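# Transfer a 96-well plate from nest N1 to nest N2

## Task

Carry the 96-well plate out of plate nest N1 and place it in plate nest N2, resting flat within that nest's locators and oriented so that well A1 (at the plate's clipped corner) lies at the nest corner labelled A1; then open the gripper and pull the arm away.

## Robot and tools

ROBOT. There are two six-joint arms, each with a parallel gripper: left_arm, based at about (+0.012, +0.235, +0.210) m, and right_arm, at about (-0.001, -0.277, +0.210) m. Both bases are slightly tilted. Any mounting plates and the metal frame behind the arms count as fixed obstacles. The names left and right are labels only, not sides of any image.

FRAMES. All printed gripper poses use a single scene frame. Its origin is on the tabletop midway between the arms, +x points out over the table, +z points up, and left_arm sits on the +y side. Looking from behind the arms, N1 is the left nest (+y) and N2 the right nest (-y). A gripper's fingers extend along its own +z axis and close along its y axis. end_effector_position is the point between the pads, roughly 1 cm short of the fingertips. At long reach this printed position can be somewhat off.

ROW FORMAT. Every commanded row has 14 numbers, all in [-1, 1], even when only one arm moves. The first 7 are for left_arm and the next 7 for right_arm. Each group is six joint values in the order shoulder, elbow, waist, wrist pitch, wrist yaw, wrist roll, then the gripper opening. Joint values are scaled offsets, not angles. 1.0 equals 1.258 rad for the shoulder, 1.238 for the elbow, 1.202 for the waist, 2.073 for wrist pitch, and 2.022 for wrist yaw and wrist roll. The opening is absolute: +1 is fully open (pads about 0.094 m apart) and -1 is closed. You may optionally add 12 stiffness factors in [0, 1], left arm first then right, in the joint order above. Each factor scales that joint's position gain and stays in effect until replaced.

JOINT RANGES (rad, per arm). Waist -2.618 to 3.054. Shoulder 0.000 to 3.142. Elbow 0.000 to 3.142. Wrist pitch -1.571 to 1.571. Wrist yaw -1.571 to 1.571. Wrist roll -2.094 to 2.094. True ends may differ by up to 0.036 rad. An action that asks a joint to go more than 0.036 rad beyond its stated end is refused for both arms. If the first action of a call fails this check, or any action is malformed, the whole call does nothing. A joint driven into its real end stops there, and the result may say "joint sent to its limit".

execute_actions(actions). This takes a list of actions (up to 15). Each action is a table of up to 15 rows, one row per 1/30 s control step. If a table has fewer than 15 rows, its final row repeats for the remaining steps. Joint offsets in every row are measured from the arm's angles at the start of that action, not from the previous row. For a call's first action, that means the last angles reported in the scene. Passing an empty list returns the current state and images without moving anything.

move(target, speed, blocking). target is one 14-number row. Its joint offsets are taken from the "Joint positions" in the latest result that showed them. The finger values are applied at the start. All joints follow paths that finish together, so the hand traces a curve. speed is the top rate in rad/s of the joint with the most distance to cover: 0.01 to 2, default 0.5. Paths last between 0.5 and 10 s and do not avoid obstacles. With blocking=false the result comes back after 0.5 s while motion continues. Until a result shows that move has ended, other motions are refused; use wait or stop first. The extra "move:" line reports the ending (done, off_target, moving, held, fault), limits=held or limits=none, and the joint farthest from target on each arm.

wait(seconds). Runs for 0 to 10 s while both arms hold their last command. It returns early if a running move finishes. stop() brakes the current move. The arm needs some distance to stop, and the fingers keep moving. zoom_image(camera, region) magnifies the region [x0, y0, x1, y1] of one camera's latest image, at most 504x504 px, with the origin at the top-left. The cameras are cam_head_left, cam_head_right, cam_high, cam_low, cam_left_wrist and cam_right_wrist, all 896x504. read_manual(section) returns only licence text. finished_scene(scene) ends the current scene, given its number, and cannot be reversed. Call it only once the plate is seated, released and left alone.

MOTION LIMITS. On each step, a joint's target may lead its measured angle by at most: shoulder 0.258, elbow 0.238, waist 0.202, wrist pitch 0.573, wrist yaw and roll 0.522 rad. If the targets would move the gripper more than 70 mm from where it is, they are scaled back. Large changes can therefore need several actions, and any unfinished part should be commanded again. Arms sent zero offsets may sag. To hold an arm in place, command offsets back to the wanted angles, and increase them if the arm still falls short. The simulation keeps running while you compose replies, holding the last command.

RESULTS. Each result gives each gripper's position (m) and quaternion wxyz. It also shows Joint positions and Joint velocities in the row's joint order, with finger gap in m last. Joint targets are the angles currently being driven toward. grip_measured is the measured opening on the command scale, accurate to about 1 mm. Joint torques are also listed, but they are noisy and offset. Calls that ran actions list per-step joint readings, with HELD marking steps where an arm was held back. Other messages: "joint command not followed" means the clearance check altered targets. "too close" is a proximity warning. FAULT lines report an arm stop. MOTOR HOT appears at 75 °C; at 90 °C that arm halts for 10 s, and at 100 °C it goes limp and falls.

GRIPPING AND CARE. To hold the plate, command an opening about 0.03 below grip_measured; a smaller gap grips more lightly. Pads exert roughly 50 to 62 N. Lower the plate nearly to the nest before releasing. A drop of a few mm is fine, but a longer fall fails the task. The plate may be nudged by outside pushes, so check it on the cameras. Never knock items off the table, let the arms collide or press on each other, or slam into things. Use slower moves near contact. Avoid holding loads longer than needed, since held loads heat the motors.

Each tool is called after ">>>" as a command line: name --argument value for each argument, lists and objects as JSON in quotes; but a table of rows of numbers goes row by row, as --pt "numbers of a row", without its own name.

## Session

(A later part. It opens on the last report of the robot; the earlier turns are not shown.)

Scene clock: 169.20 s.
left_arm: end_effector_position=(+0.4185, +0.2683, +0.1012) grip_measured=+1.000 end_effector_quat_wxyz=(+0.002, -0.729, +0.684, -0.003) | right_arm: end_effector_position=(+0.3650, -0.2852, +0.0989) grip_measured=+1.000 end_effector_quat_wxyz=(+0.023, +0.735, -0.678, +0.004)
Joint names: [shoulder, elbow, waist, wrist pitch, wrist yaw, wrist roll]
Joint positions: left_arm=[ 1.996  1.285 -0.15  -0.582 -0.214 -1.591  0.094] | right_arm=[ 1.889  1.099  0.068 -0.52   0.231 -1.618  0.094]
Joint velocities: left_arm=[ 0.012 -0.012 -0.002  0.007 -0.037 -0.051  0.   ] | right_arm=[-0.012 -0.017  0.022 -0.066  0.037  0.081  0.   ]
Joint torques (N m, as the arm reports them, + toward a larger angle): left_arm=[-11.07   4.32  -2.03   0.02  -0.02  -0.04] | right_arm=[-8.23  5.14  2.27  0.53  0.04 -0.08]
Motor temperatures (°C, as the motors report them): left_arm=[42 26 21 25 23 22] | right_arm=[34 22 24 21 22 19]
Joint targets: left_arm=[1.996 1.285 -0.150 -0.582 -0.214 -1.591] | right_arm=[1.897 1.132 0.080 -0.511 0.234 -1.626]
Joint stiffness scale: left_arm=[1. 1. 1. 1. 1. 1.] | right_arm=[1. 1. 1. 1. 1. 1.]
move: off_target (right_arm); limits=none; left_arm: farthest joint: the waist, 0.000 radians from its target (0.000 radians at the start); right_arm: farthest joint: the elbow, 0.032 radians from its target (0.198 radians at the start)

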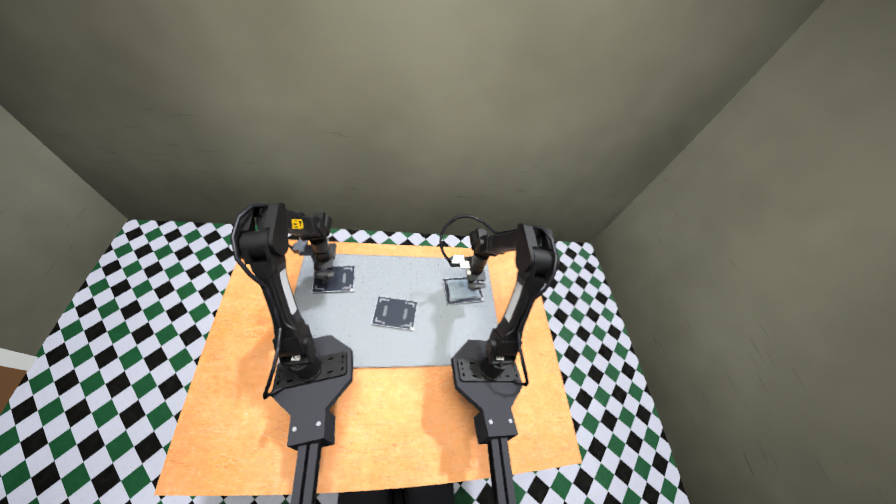

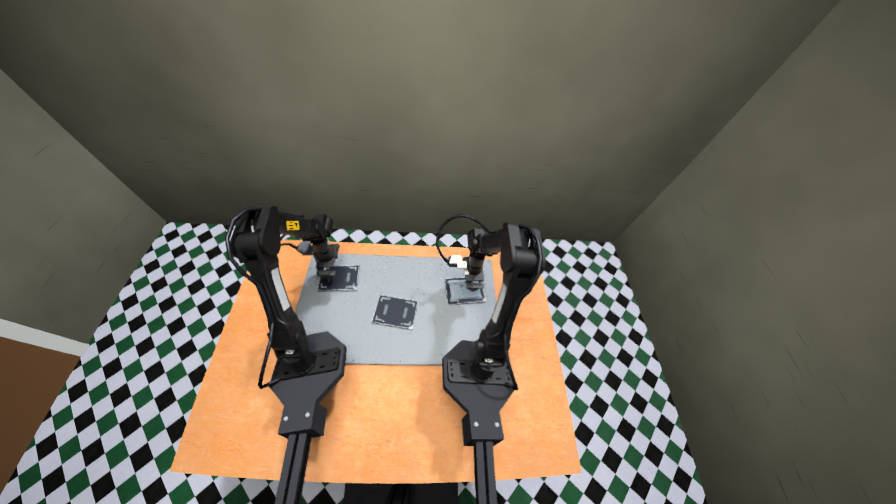

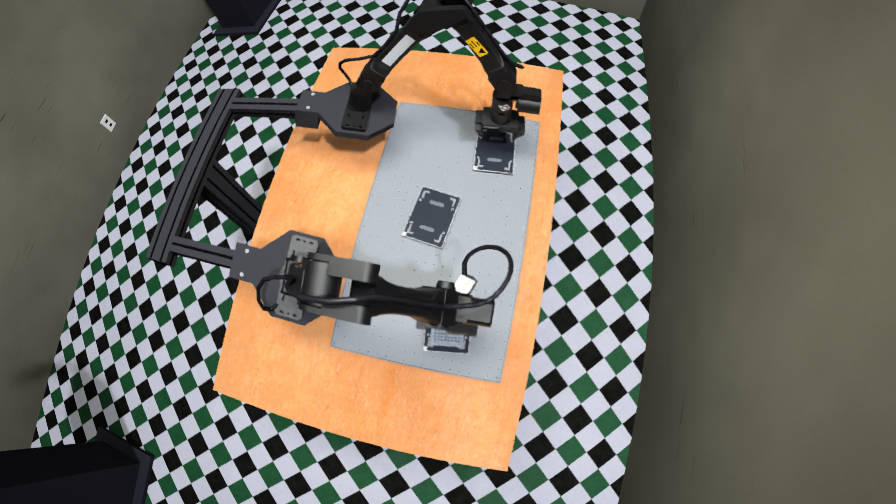

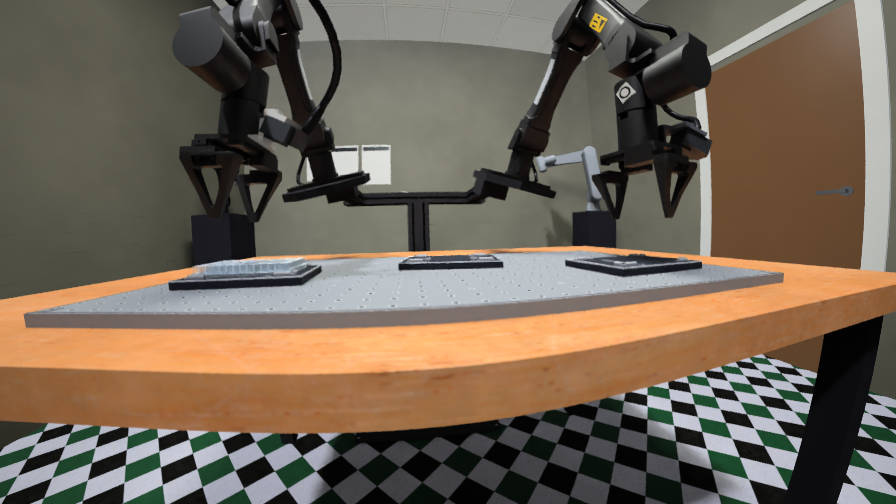

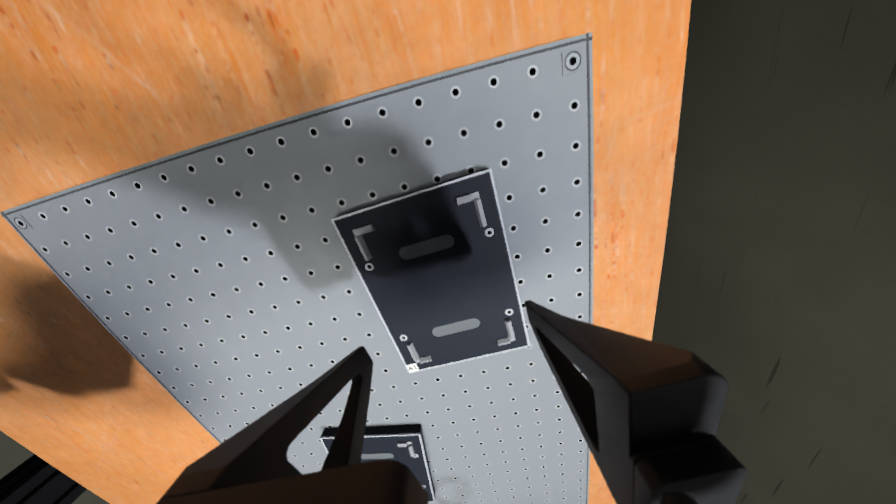

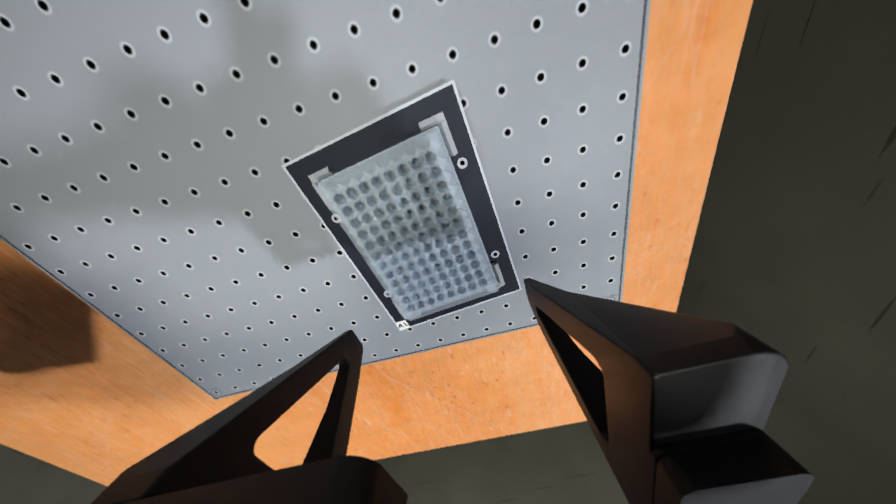

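>>> move --target '[0,0,0,0,0,0,1, 0.096,0.028,-0.023,0.054,-0.012,-0.013,1]' --speed 0.4

Scene clock: 213.57 s.
left_arm: end_effector_position=(+0.4185, +0.2683, +0.1012) grip_measured=+1.000 end_effector_quat_wxyz=(+0.002, -0.729, +0.684, -0.003) | right_arm: end_effector_position=(+0.3610, -0.2849, +0.0598) grip_measured=+1.000 end_effector_quat_wxyz=(+0.030, +0.735, -0.677, -0.005)
Joint names: [shoulder, elbow, waist, wrist pitch, wrist yaw, wrist roll]
Joint positions: left_arm=[ 1.996  1.285 -0.15  -0.582 -0.214 -1.591  0.094] | right_arm=[ 2.009  1.099  0.046 -0.418  0.222 -1.636  0.094]
Joint velocities: left_arm=[-0.012 -0.007  0.002 -0.051 -0.051  0.081  0.   ] | right_arm=[ 0.002 -0.007 -0.007 -0.037 -0.022  0.022  0.   ]
Joint torques (N m, as the arm reports them, + toward a larger angle): left_arm=[-11.06   4.32  -2.03   0.02  -0.03  -0.04] | right_arm=[-9.06  4.82  1.02  0.47 -0.14 -0.03]
Motor temperatures (°C, as the motors report them): left_arm=[40 25 21 24 23 22] | right_arm=[34 24 24 21 22 19]
Joint targets: left_arm=[1.996 1.285 -0.150 -0.582 -0.214 -1.591] | right_arm=[2.010 1.134 0.040 -0.409 0.207 -1.644]
Joint stiffness scale: left_arm=[1. 1. 1. 1. 1. 1.] | right_arm=[1. 1. 1. 1. 1. 1.]
move: off_target (right_arm); limits=none; left_arm: farthest joint: the waist, 0.000 radians from its target (0.000 radians at the start); right_arm: farthest joint: the elbow, 0.035 radians from its target (0.035 radians at the start)

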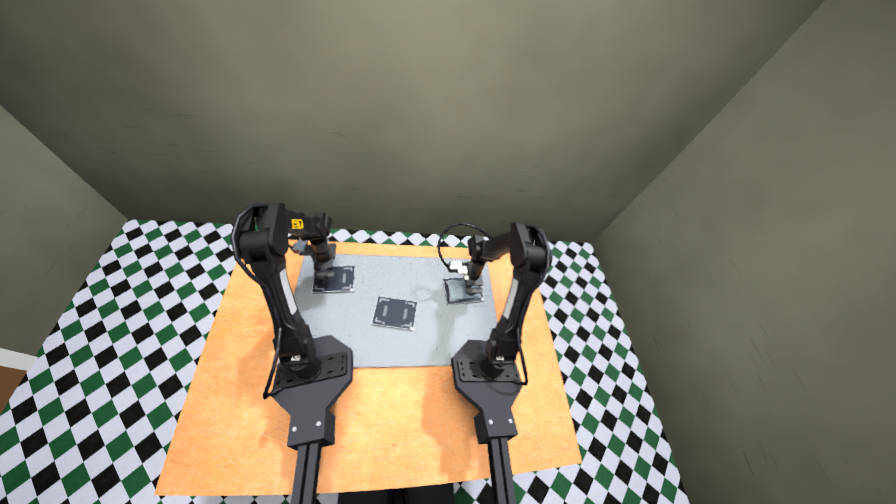

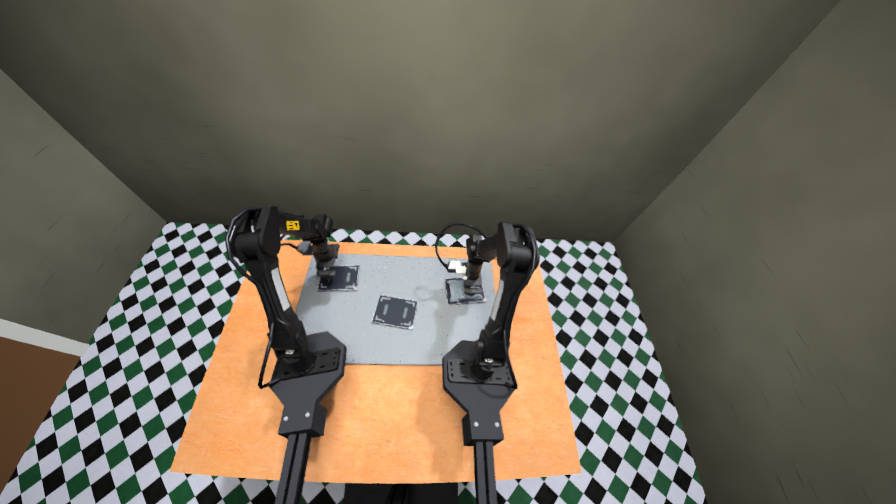

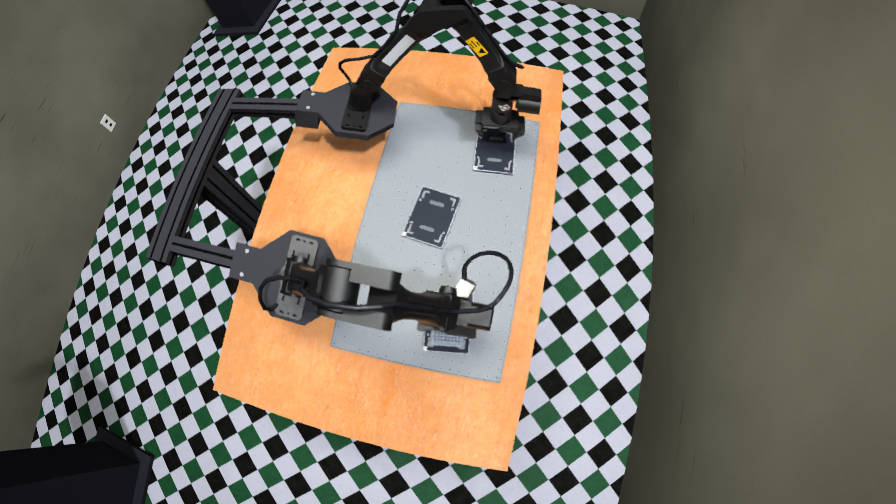

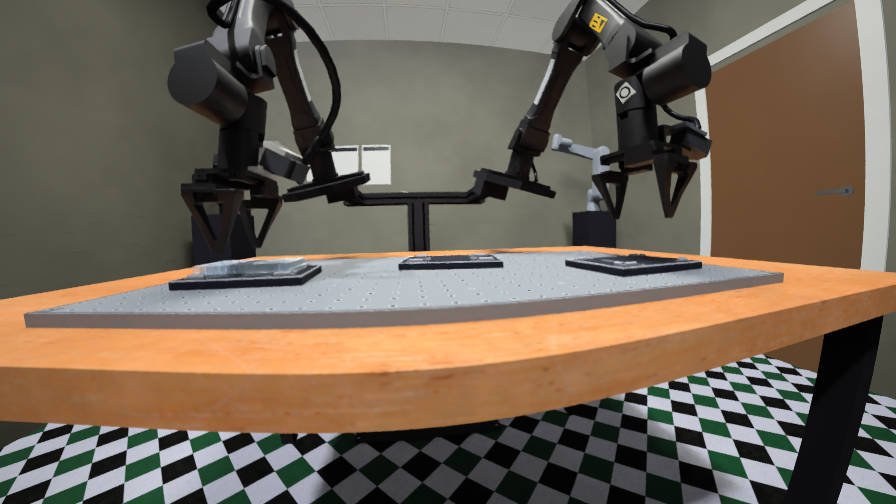

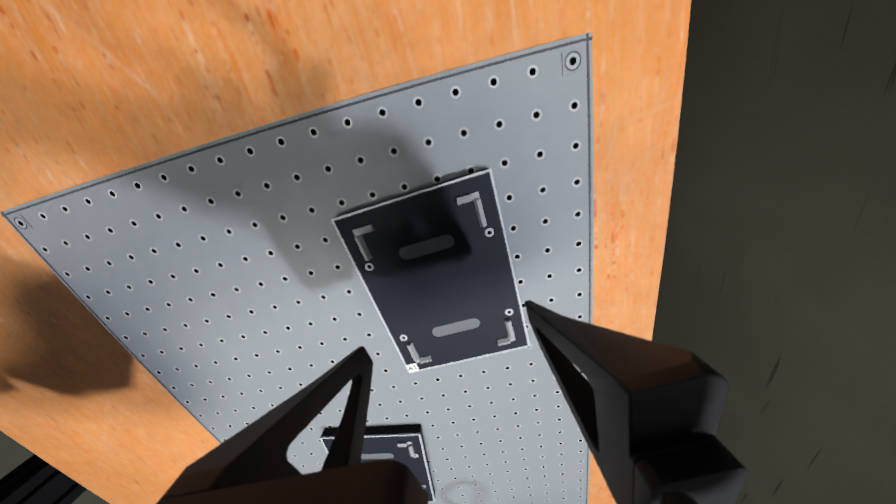

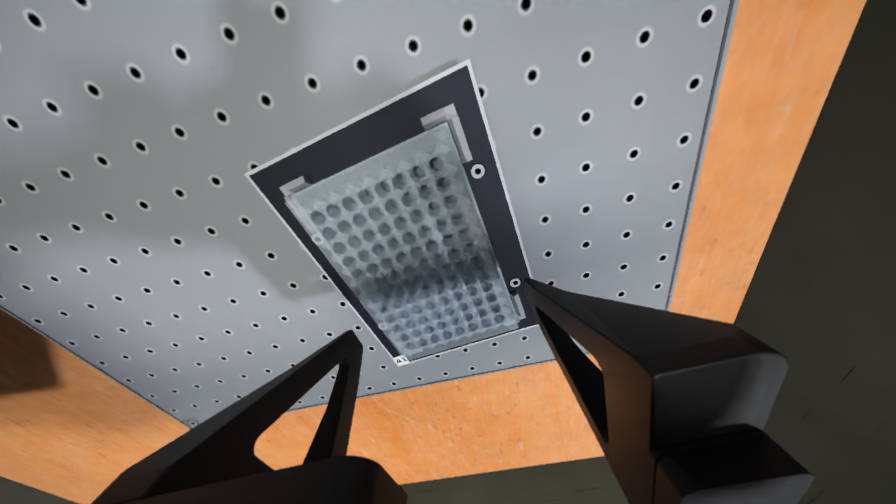

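>>> move --target '[0,0,0,0,0,0,1, 0.034,0.012,0,0.024,-0.003,0,1]' --speed 0.15

Scene clock: 252.43 s.
left_arm: end_effector_position=(+0.4185, +0.2683, +0.1012) grip_measured=+1.000 end_effector_quat_wxyz=(+0.002, -0.729, +0.684, -0.003) | right_arm: end_effector_position=(+0.3612, -0.2826, +0.0481) grip_measured=+1.000 end_effector_quat_wxyz=(+0.028, +0.735, -0.678, -0.004)
Joint names: [shoulder, elbow, waist, wrist pitch, wrist yaw, wrist roll]
Joint positions: left_arm=[ 1.996  1.285 -0.15  -0.582 -0.214 -1.591  0.094] | right_arm=[ 2.046  1.099  0.046 -0.378  0.221 -1.636  0.094]
Joint velocities: left_arm=[ 0.002  0.002  0.017  0.022 -0.066 -0.037  0.   ] | right_arm=[ 0.007  0.007 -0.017  0.037 -0.051  0.037  0.   ]
Joint torques (N m, as the arm reports them, + toward a larger angle): left_arm=[-11.06   4.32  -2.04   0.02  -0.02  -0.04] | right_arm=[-8.8   3.28  1.43  0.47 -0.04  0.03]
Motor temperatures (°C, as the motors report them): left_arm=[41 25 21 23 22 22] | right_arm=[35 24 24 21 22 19]
Joint targets: left_arm=[1.996 1.285 -0.150 -0.582 -0.214 -1.591] | right_arm=[2.052 1.114 0.046 -0.368 0.215 -1.636]
Joint stiffness scale: left_arm=[1. 1. 1. 1. 1. 1.] | right_arm=[1. 1. 1. 1. 1. 1.]
move: done; limits=none; left_arm: farthest joint: the waist, 0.000 radians from its target (0.000 radians at the start); right_arm: farthest joint: the elbow, 0.015 radians from its target (0.015 radians at the start)

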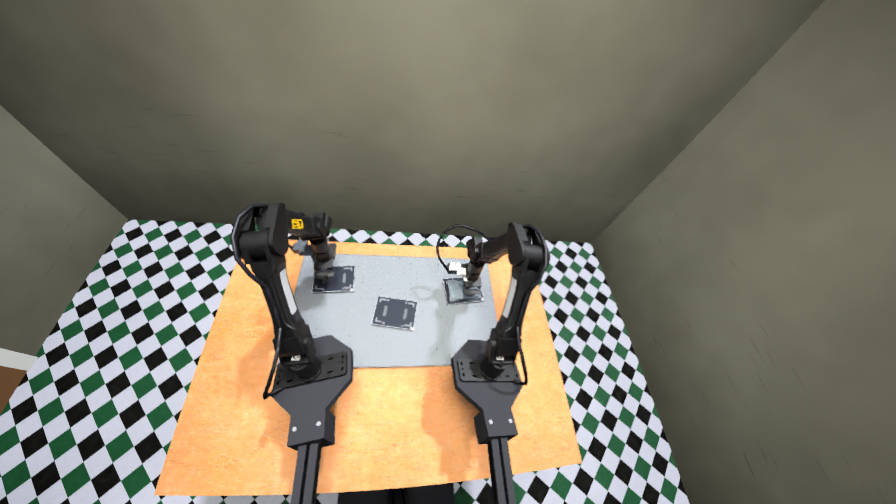

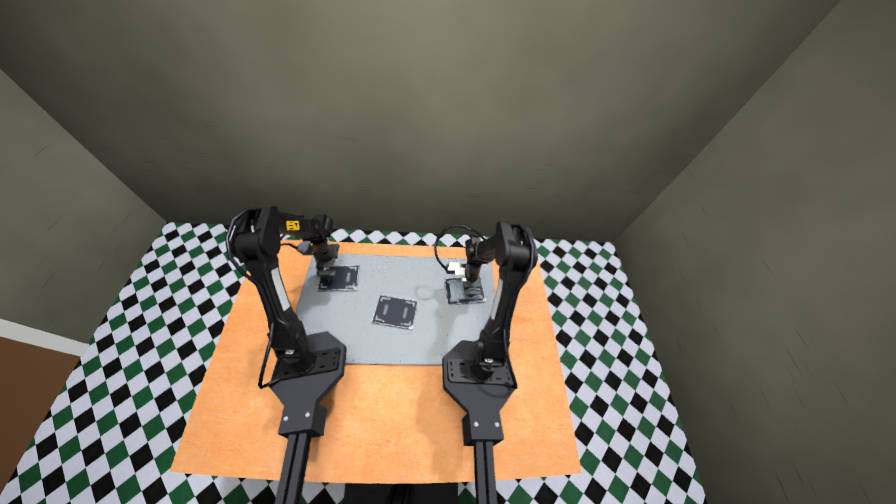

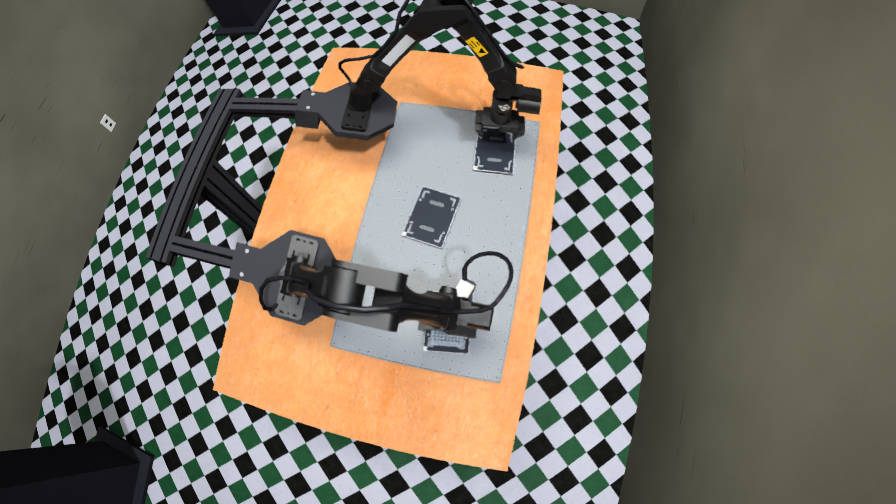

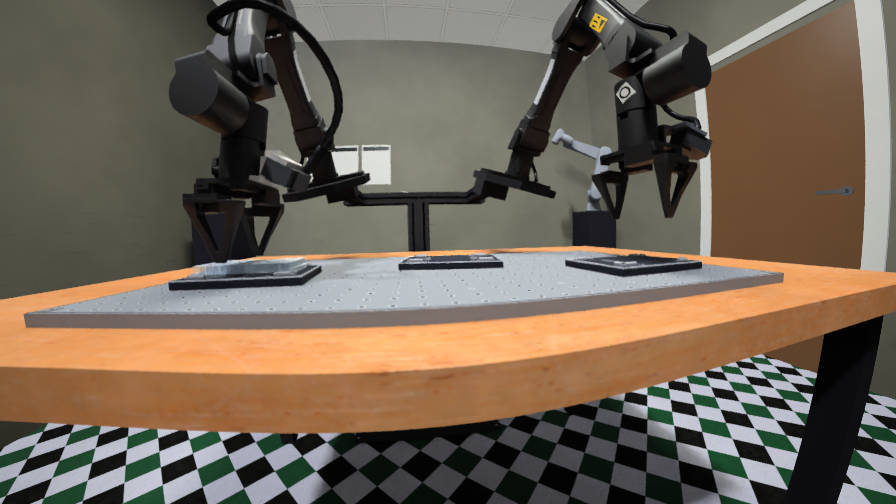

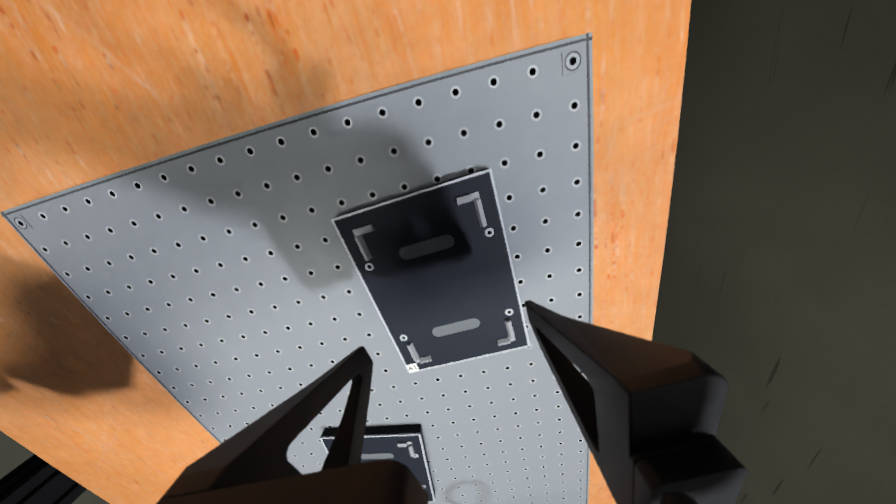

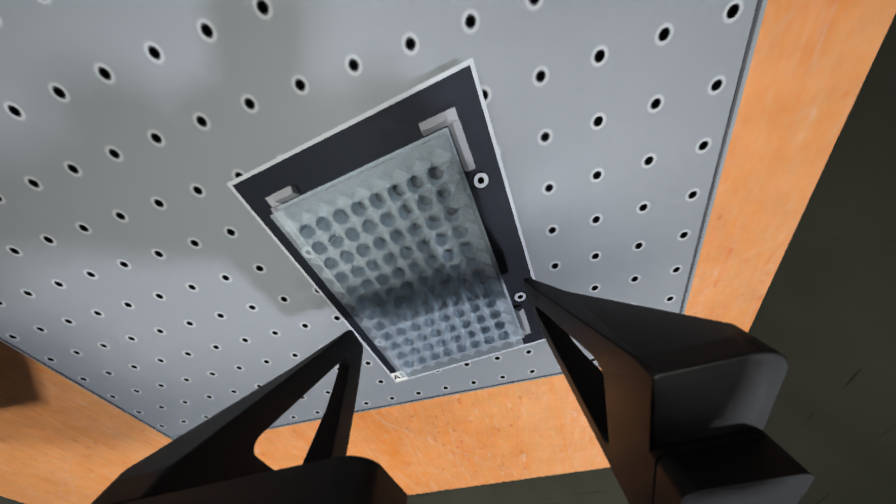

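>>> zoom_image --camera "cam_right_wrist" --region '[250, 110, 590, 410]'

>>> zoom_image --camera "cam_low" --region '[150, 190, 350, 310]'

Region (250, 110, 590, 410) of cam_right_wrist's 896x504 image, scaled by 1.482, with more detail than that image has; it fills the top 445 rows of this view, and the rest is white.

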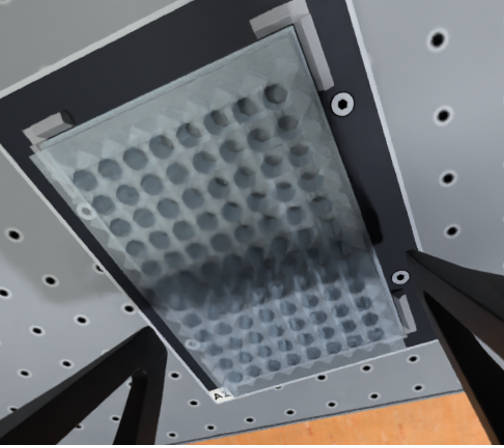

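Region (150, 190, 350, 310) of cam_low's 896x504 image, scaled by 2.520, with more detail than that image has; it fills the top 302 rows of this view, and the rest is white.

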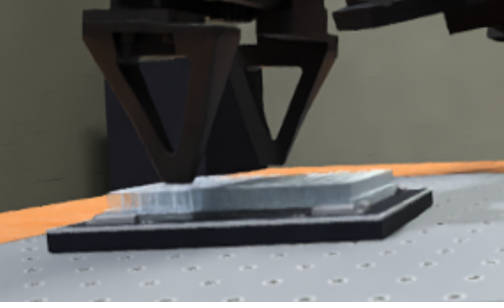

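>>> move --target '[0,0,0,0,0,0,1, 0.007,0.012,0.035,0.004,0,0.016,1]' --speed 0.15

Scene clock: 279.80 s.
left_arm: end_effector_position=(+0.4185, +0.2683, +0.1012) grip_measured=+1.000 end_effector_quat_wxyz=(+0.002, -0.729, +0.684, -0.003) | right_arm: end_effector_position=(+0.3621, -0.2714, +0.0500) grip_measured=+1.000 end_effector_quat_wxyz=(+0.024, +0.736, -0.676, -0.004)
Joint names: [shoulder, elbow, waist, wrist pitch, wrist yaw, wrist roll]
Joint positions: left_arm=[ 1.996  1.285 -0.15  -0.582 -0.214 -1.591  0.094] | right_arm=[ 2.046  1.099  0.075 -0.377  0.222 -1.612  0.094]
Joint velocities: left_arm=[ 0.007  0.002 -0.012  0.022 -0.022 -0.051  0.   ] | right_arm=[ 0.012 -0.007 -0.002 -0.037  0.066  0.007  0.   ]
Joint torques (N m, as the arm reports them, + toward a larger angle): left_arm=[-11.06   4.32  -2.02   0.02  -0.02  -0.04] | right_arm=[-8.48  3.35  2.59  0.48  0.01  0.1 ]
Motor temperatures (°C, as the motors report them): left_arm=[41 25 21 22 22 22] | right_arm=[35 23 24 21 22 19]
Joint targets: left_arm=[1.996 1.285 -0.150 -0.582 -0.214 -1.591] | right_arm=[2.055 1.114 0.088 -0.369 0.221 -1.603]
Joint stiffness scale: left_arm=[1. 1. 1. 1. 1. 1.] | right_arm=[1. 1. 1. 1. 1. 1.]
move: done; limits=none; left_arm: farthest joint: the waist, 0.000 radians from its target (0.000 radians at the start); right_arm: farthest joint: the elbow, 0.015 radians from its target (0.015 radians at the start)

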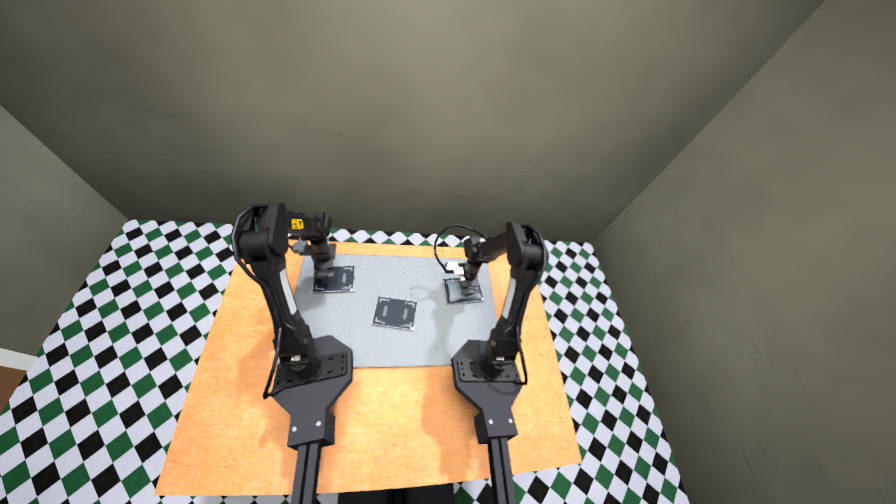

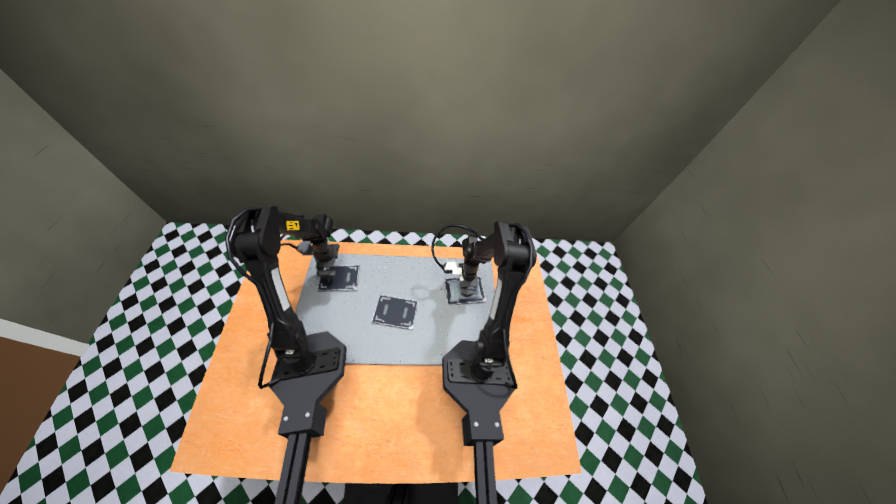

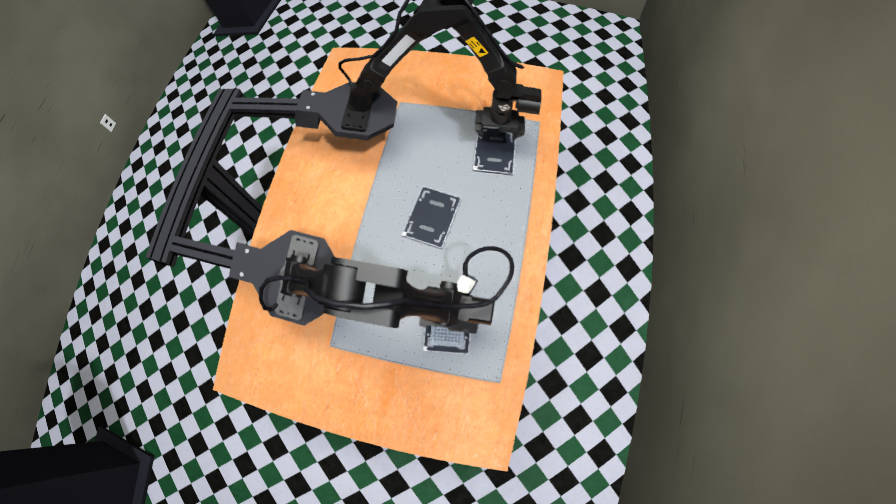

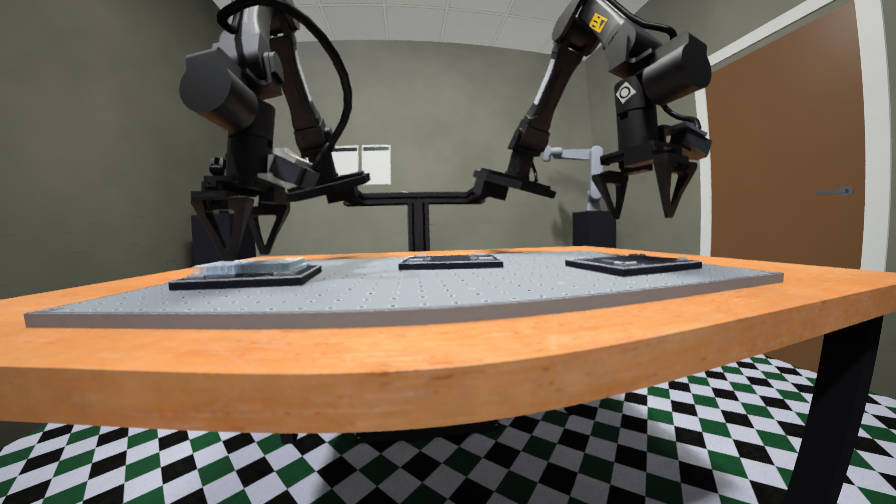

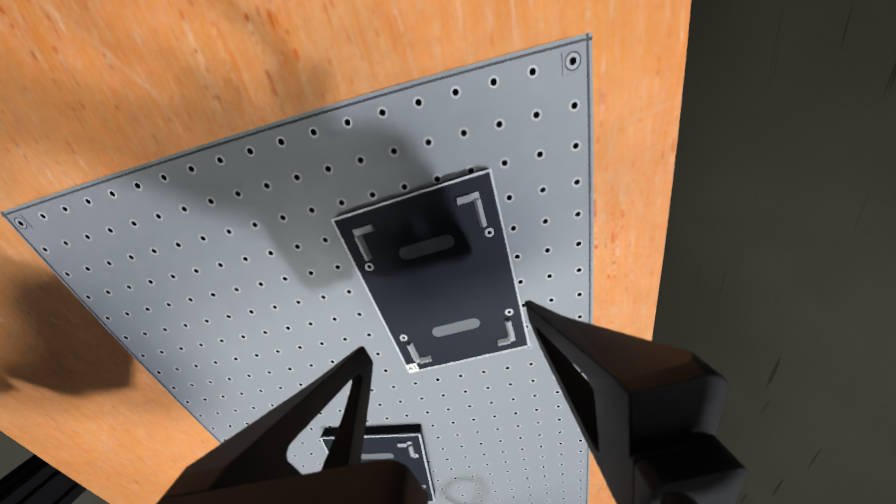

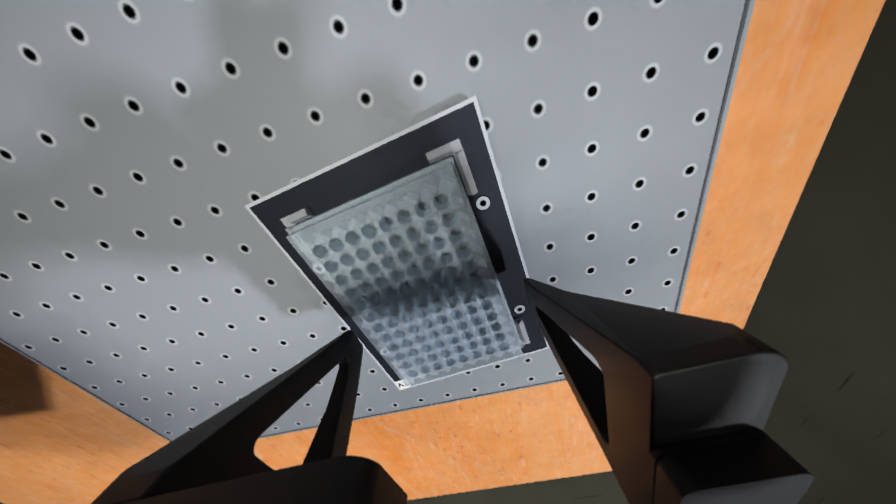

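>>> zoom_image --camera "cam_right_wrist" --region '[270, 190, 570, 410]'

>>> zoom_image --camera "cam_low" --region '[160, 200, 340, 300]'

Region (270, 190, 570, 410) of cam_right_wrist's 896x504 image, scaled by 1.680, with more detail than that image has; it fills the top 370 rows of this view, and the rest is white.

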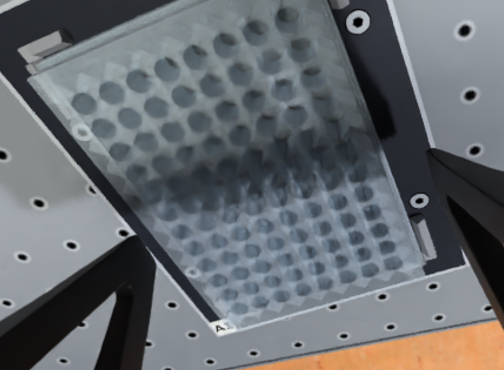

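Region (160, 200, 340, 300) of cam_low's 896x504 image, scaled by 2.800, with more detail than that image has.

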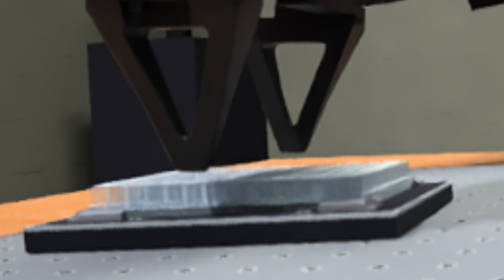

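>>> move --target '[0,0,0,0,0,0,1, 0.005,-0.038,0.008,0.022,0,0,1]' --speed 0.1

Scene clock: 324.00 s.
left_arm: end_effector_position=(+0.4185, +0.2683, +0.1012) grip_measured=+1.000 end_effector_quat_wxyz=(+0.002, -0.729, +0.684, -0.003) | right_arm: end_effector_position=(+0.3573, -0.2708, +0.0460) grip_measured=+1.000 end_effector_quat_wxyz=(+0.021, +0.736, -0.677, -0.002)
Joint names: [shoulder, elbow, waist, wrist pitch, wrist yaw, wrist roll]
Joint positions: left_arm=[ 1.996  1.285 -0.15  -0.582 -0.214 -1.591  0.094] | right_arm=[ 2.046  1.069  0.075 -0.342  0.222 -1.612  0.094]
Joint velocities: left_arm=[ 0.002 -0.012 -0.007  0.007  0.007 -0.037  0.   ] | right_arm=[-0.022 -0.007 -0.007  0.022 -0.007  0.007  0.   ]
Joint torques (N m, as the arm reports them, + toward a larger angle): left_arm=[-11.06   4.31  -2.03   0.02  -0.02  -0.04] | right_arm=[-8.6   0.99  2.17  0.49  0.01  0.02]
Motor temperatures (°C, as the motors report them): left_arm=[41 25 21 22 22 22] | right_arm=[35 23 24 22 22 19]
Joint targets: left_arm=[1.996 1.285 -0.150 -0.582 -0.214 -1.591] | right_arm=[2.053 1.052 0.084 -0.332 0.222 -1.612]
Joint stiffness scale: left_arm=[1. 1. 1. 1. 1. 1.] | right_arm=[1. 1. 1. 1. 1. 1.]
move: done; limits=none; left_arm: farthest joint: the waist, 0.000 radians from its target (0.000 radians at the start); right_arm: farthest joint: the elbow, 0.017 radians from its target (0.047 radians at the start)

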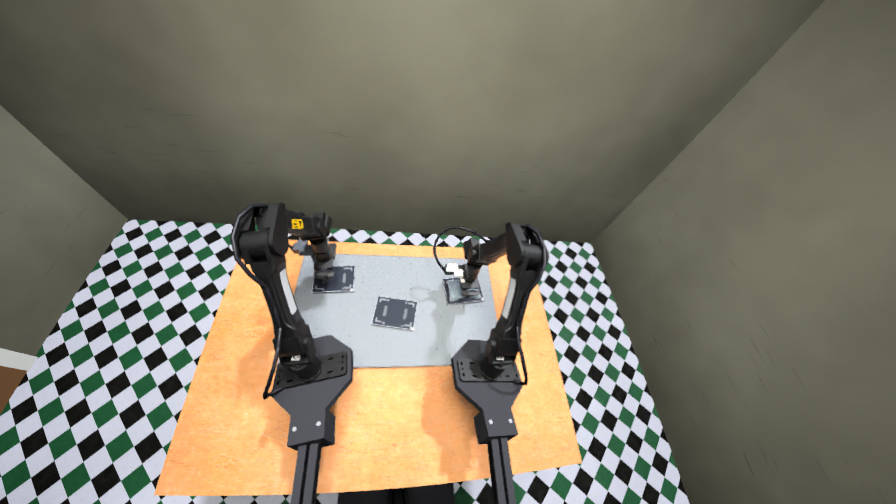

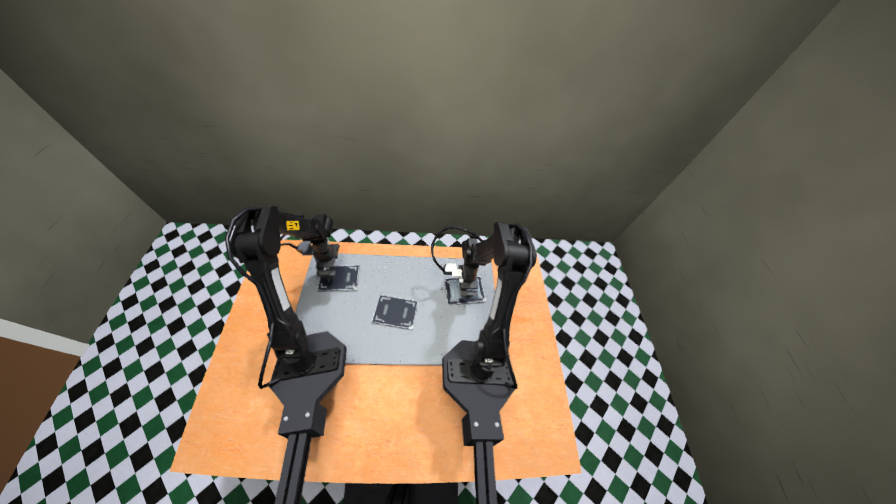

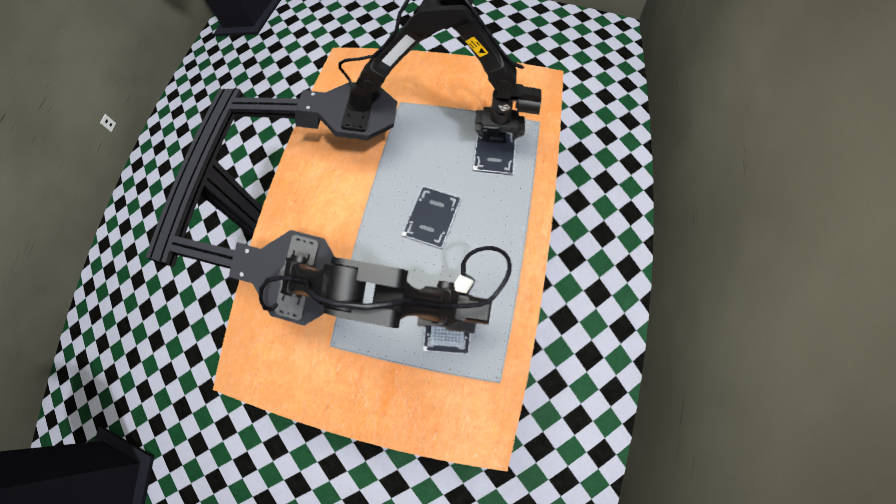

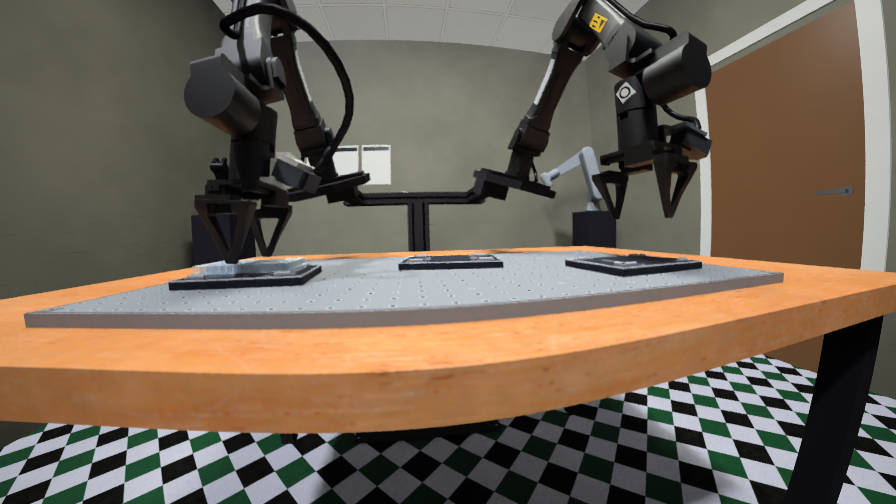

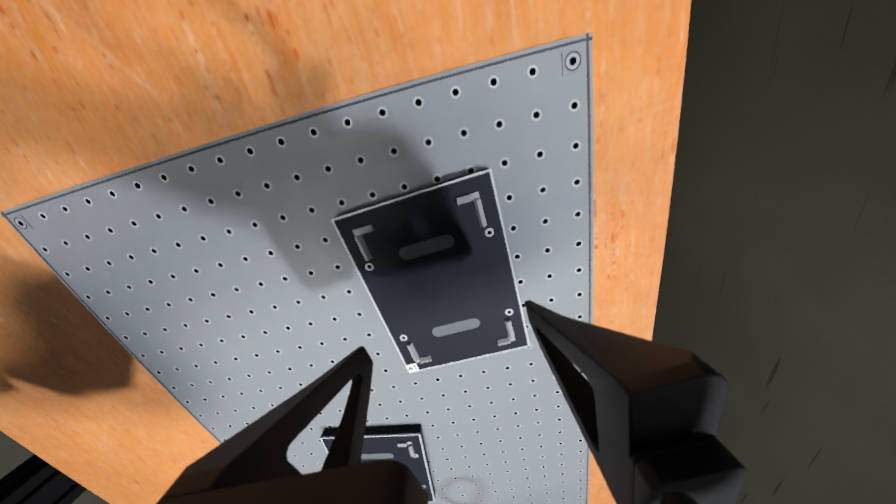

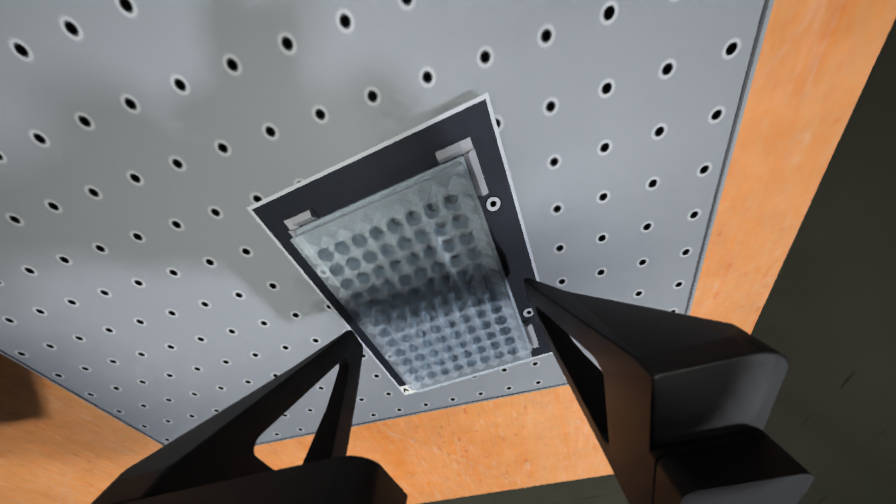

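>>> zoom_image --camera "cam_right_wrist" --region '[270, 190, 570, 410]'

>>> zoom_image --camera "cam_low" --region '[160, 200, 340, 300]'

Region (270, 190, 570, 410) of cam_right_wrist's 896x504 image, scaled by 1.680, with more detail than that image has; it fills the top 370 rows of this view, and the rest is white.

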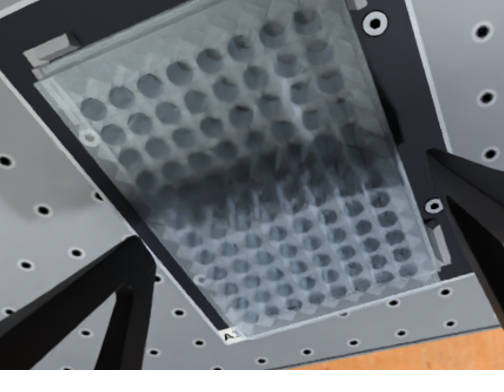

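Region (160, 200, 340, 300) of cam_low's 896x504 image, scaled by 2.800, with more detail than that image has.

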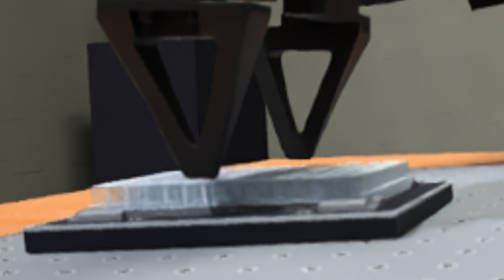

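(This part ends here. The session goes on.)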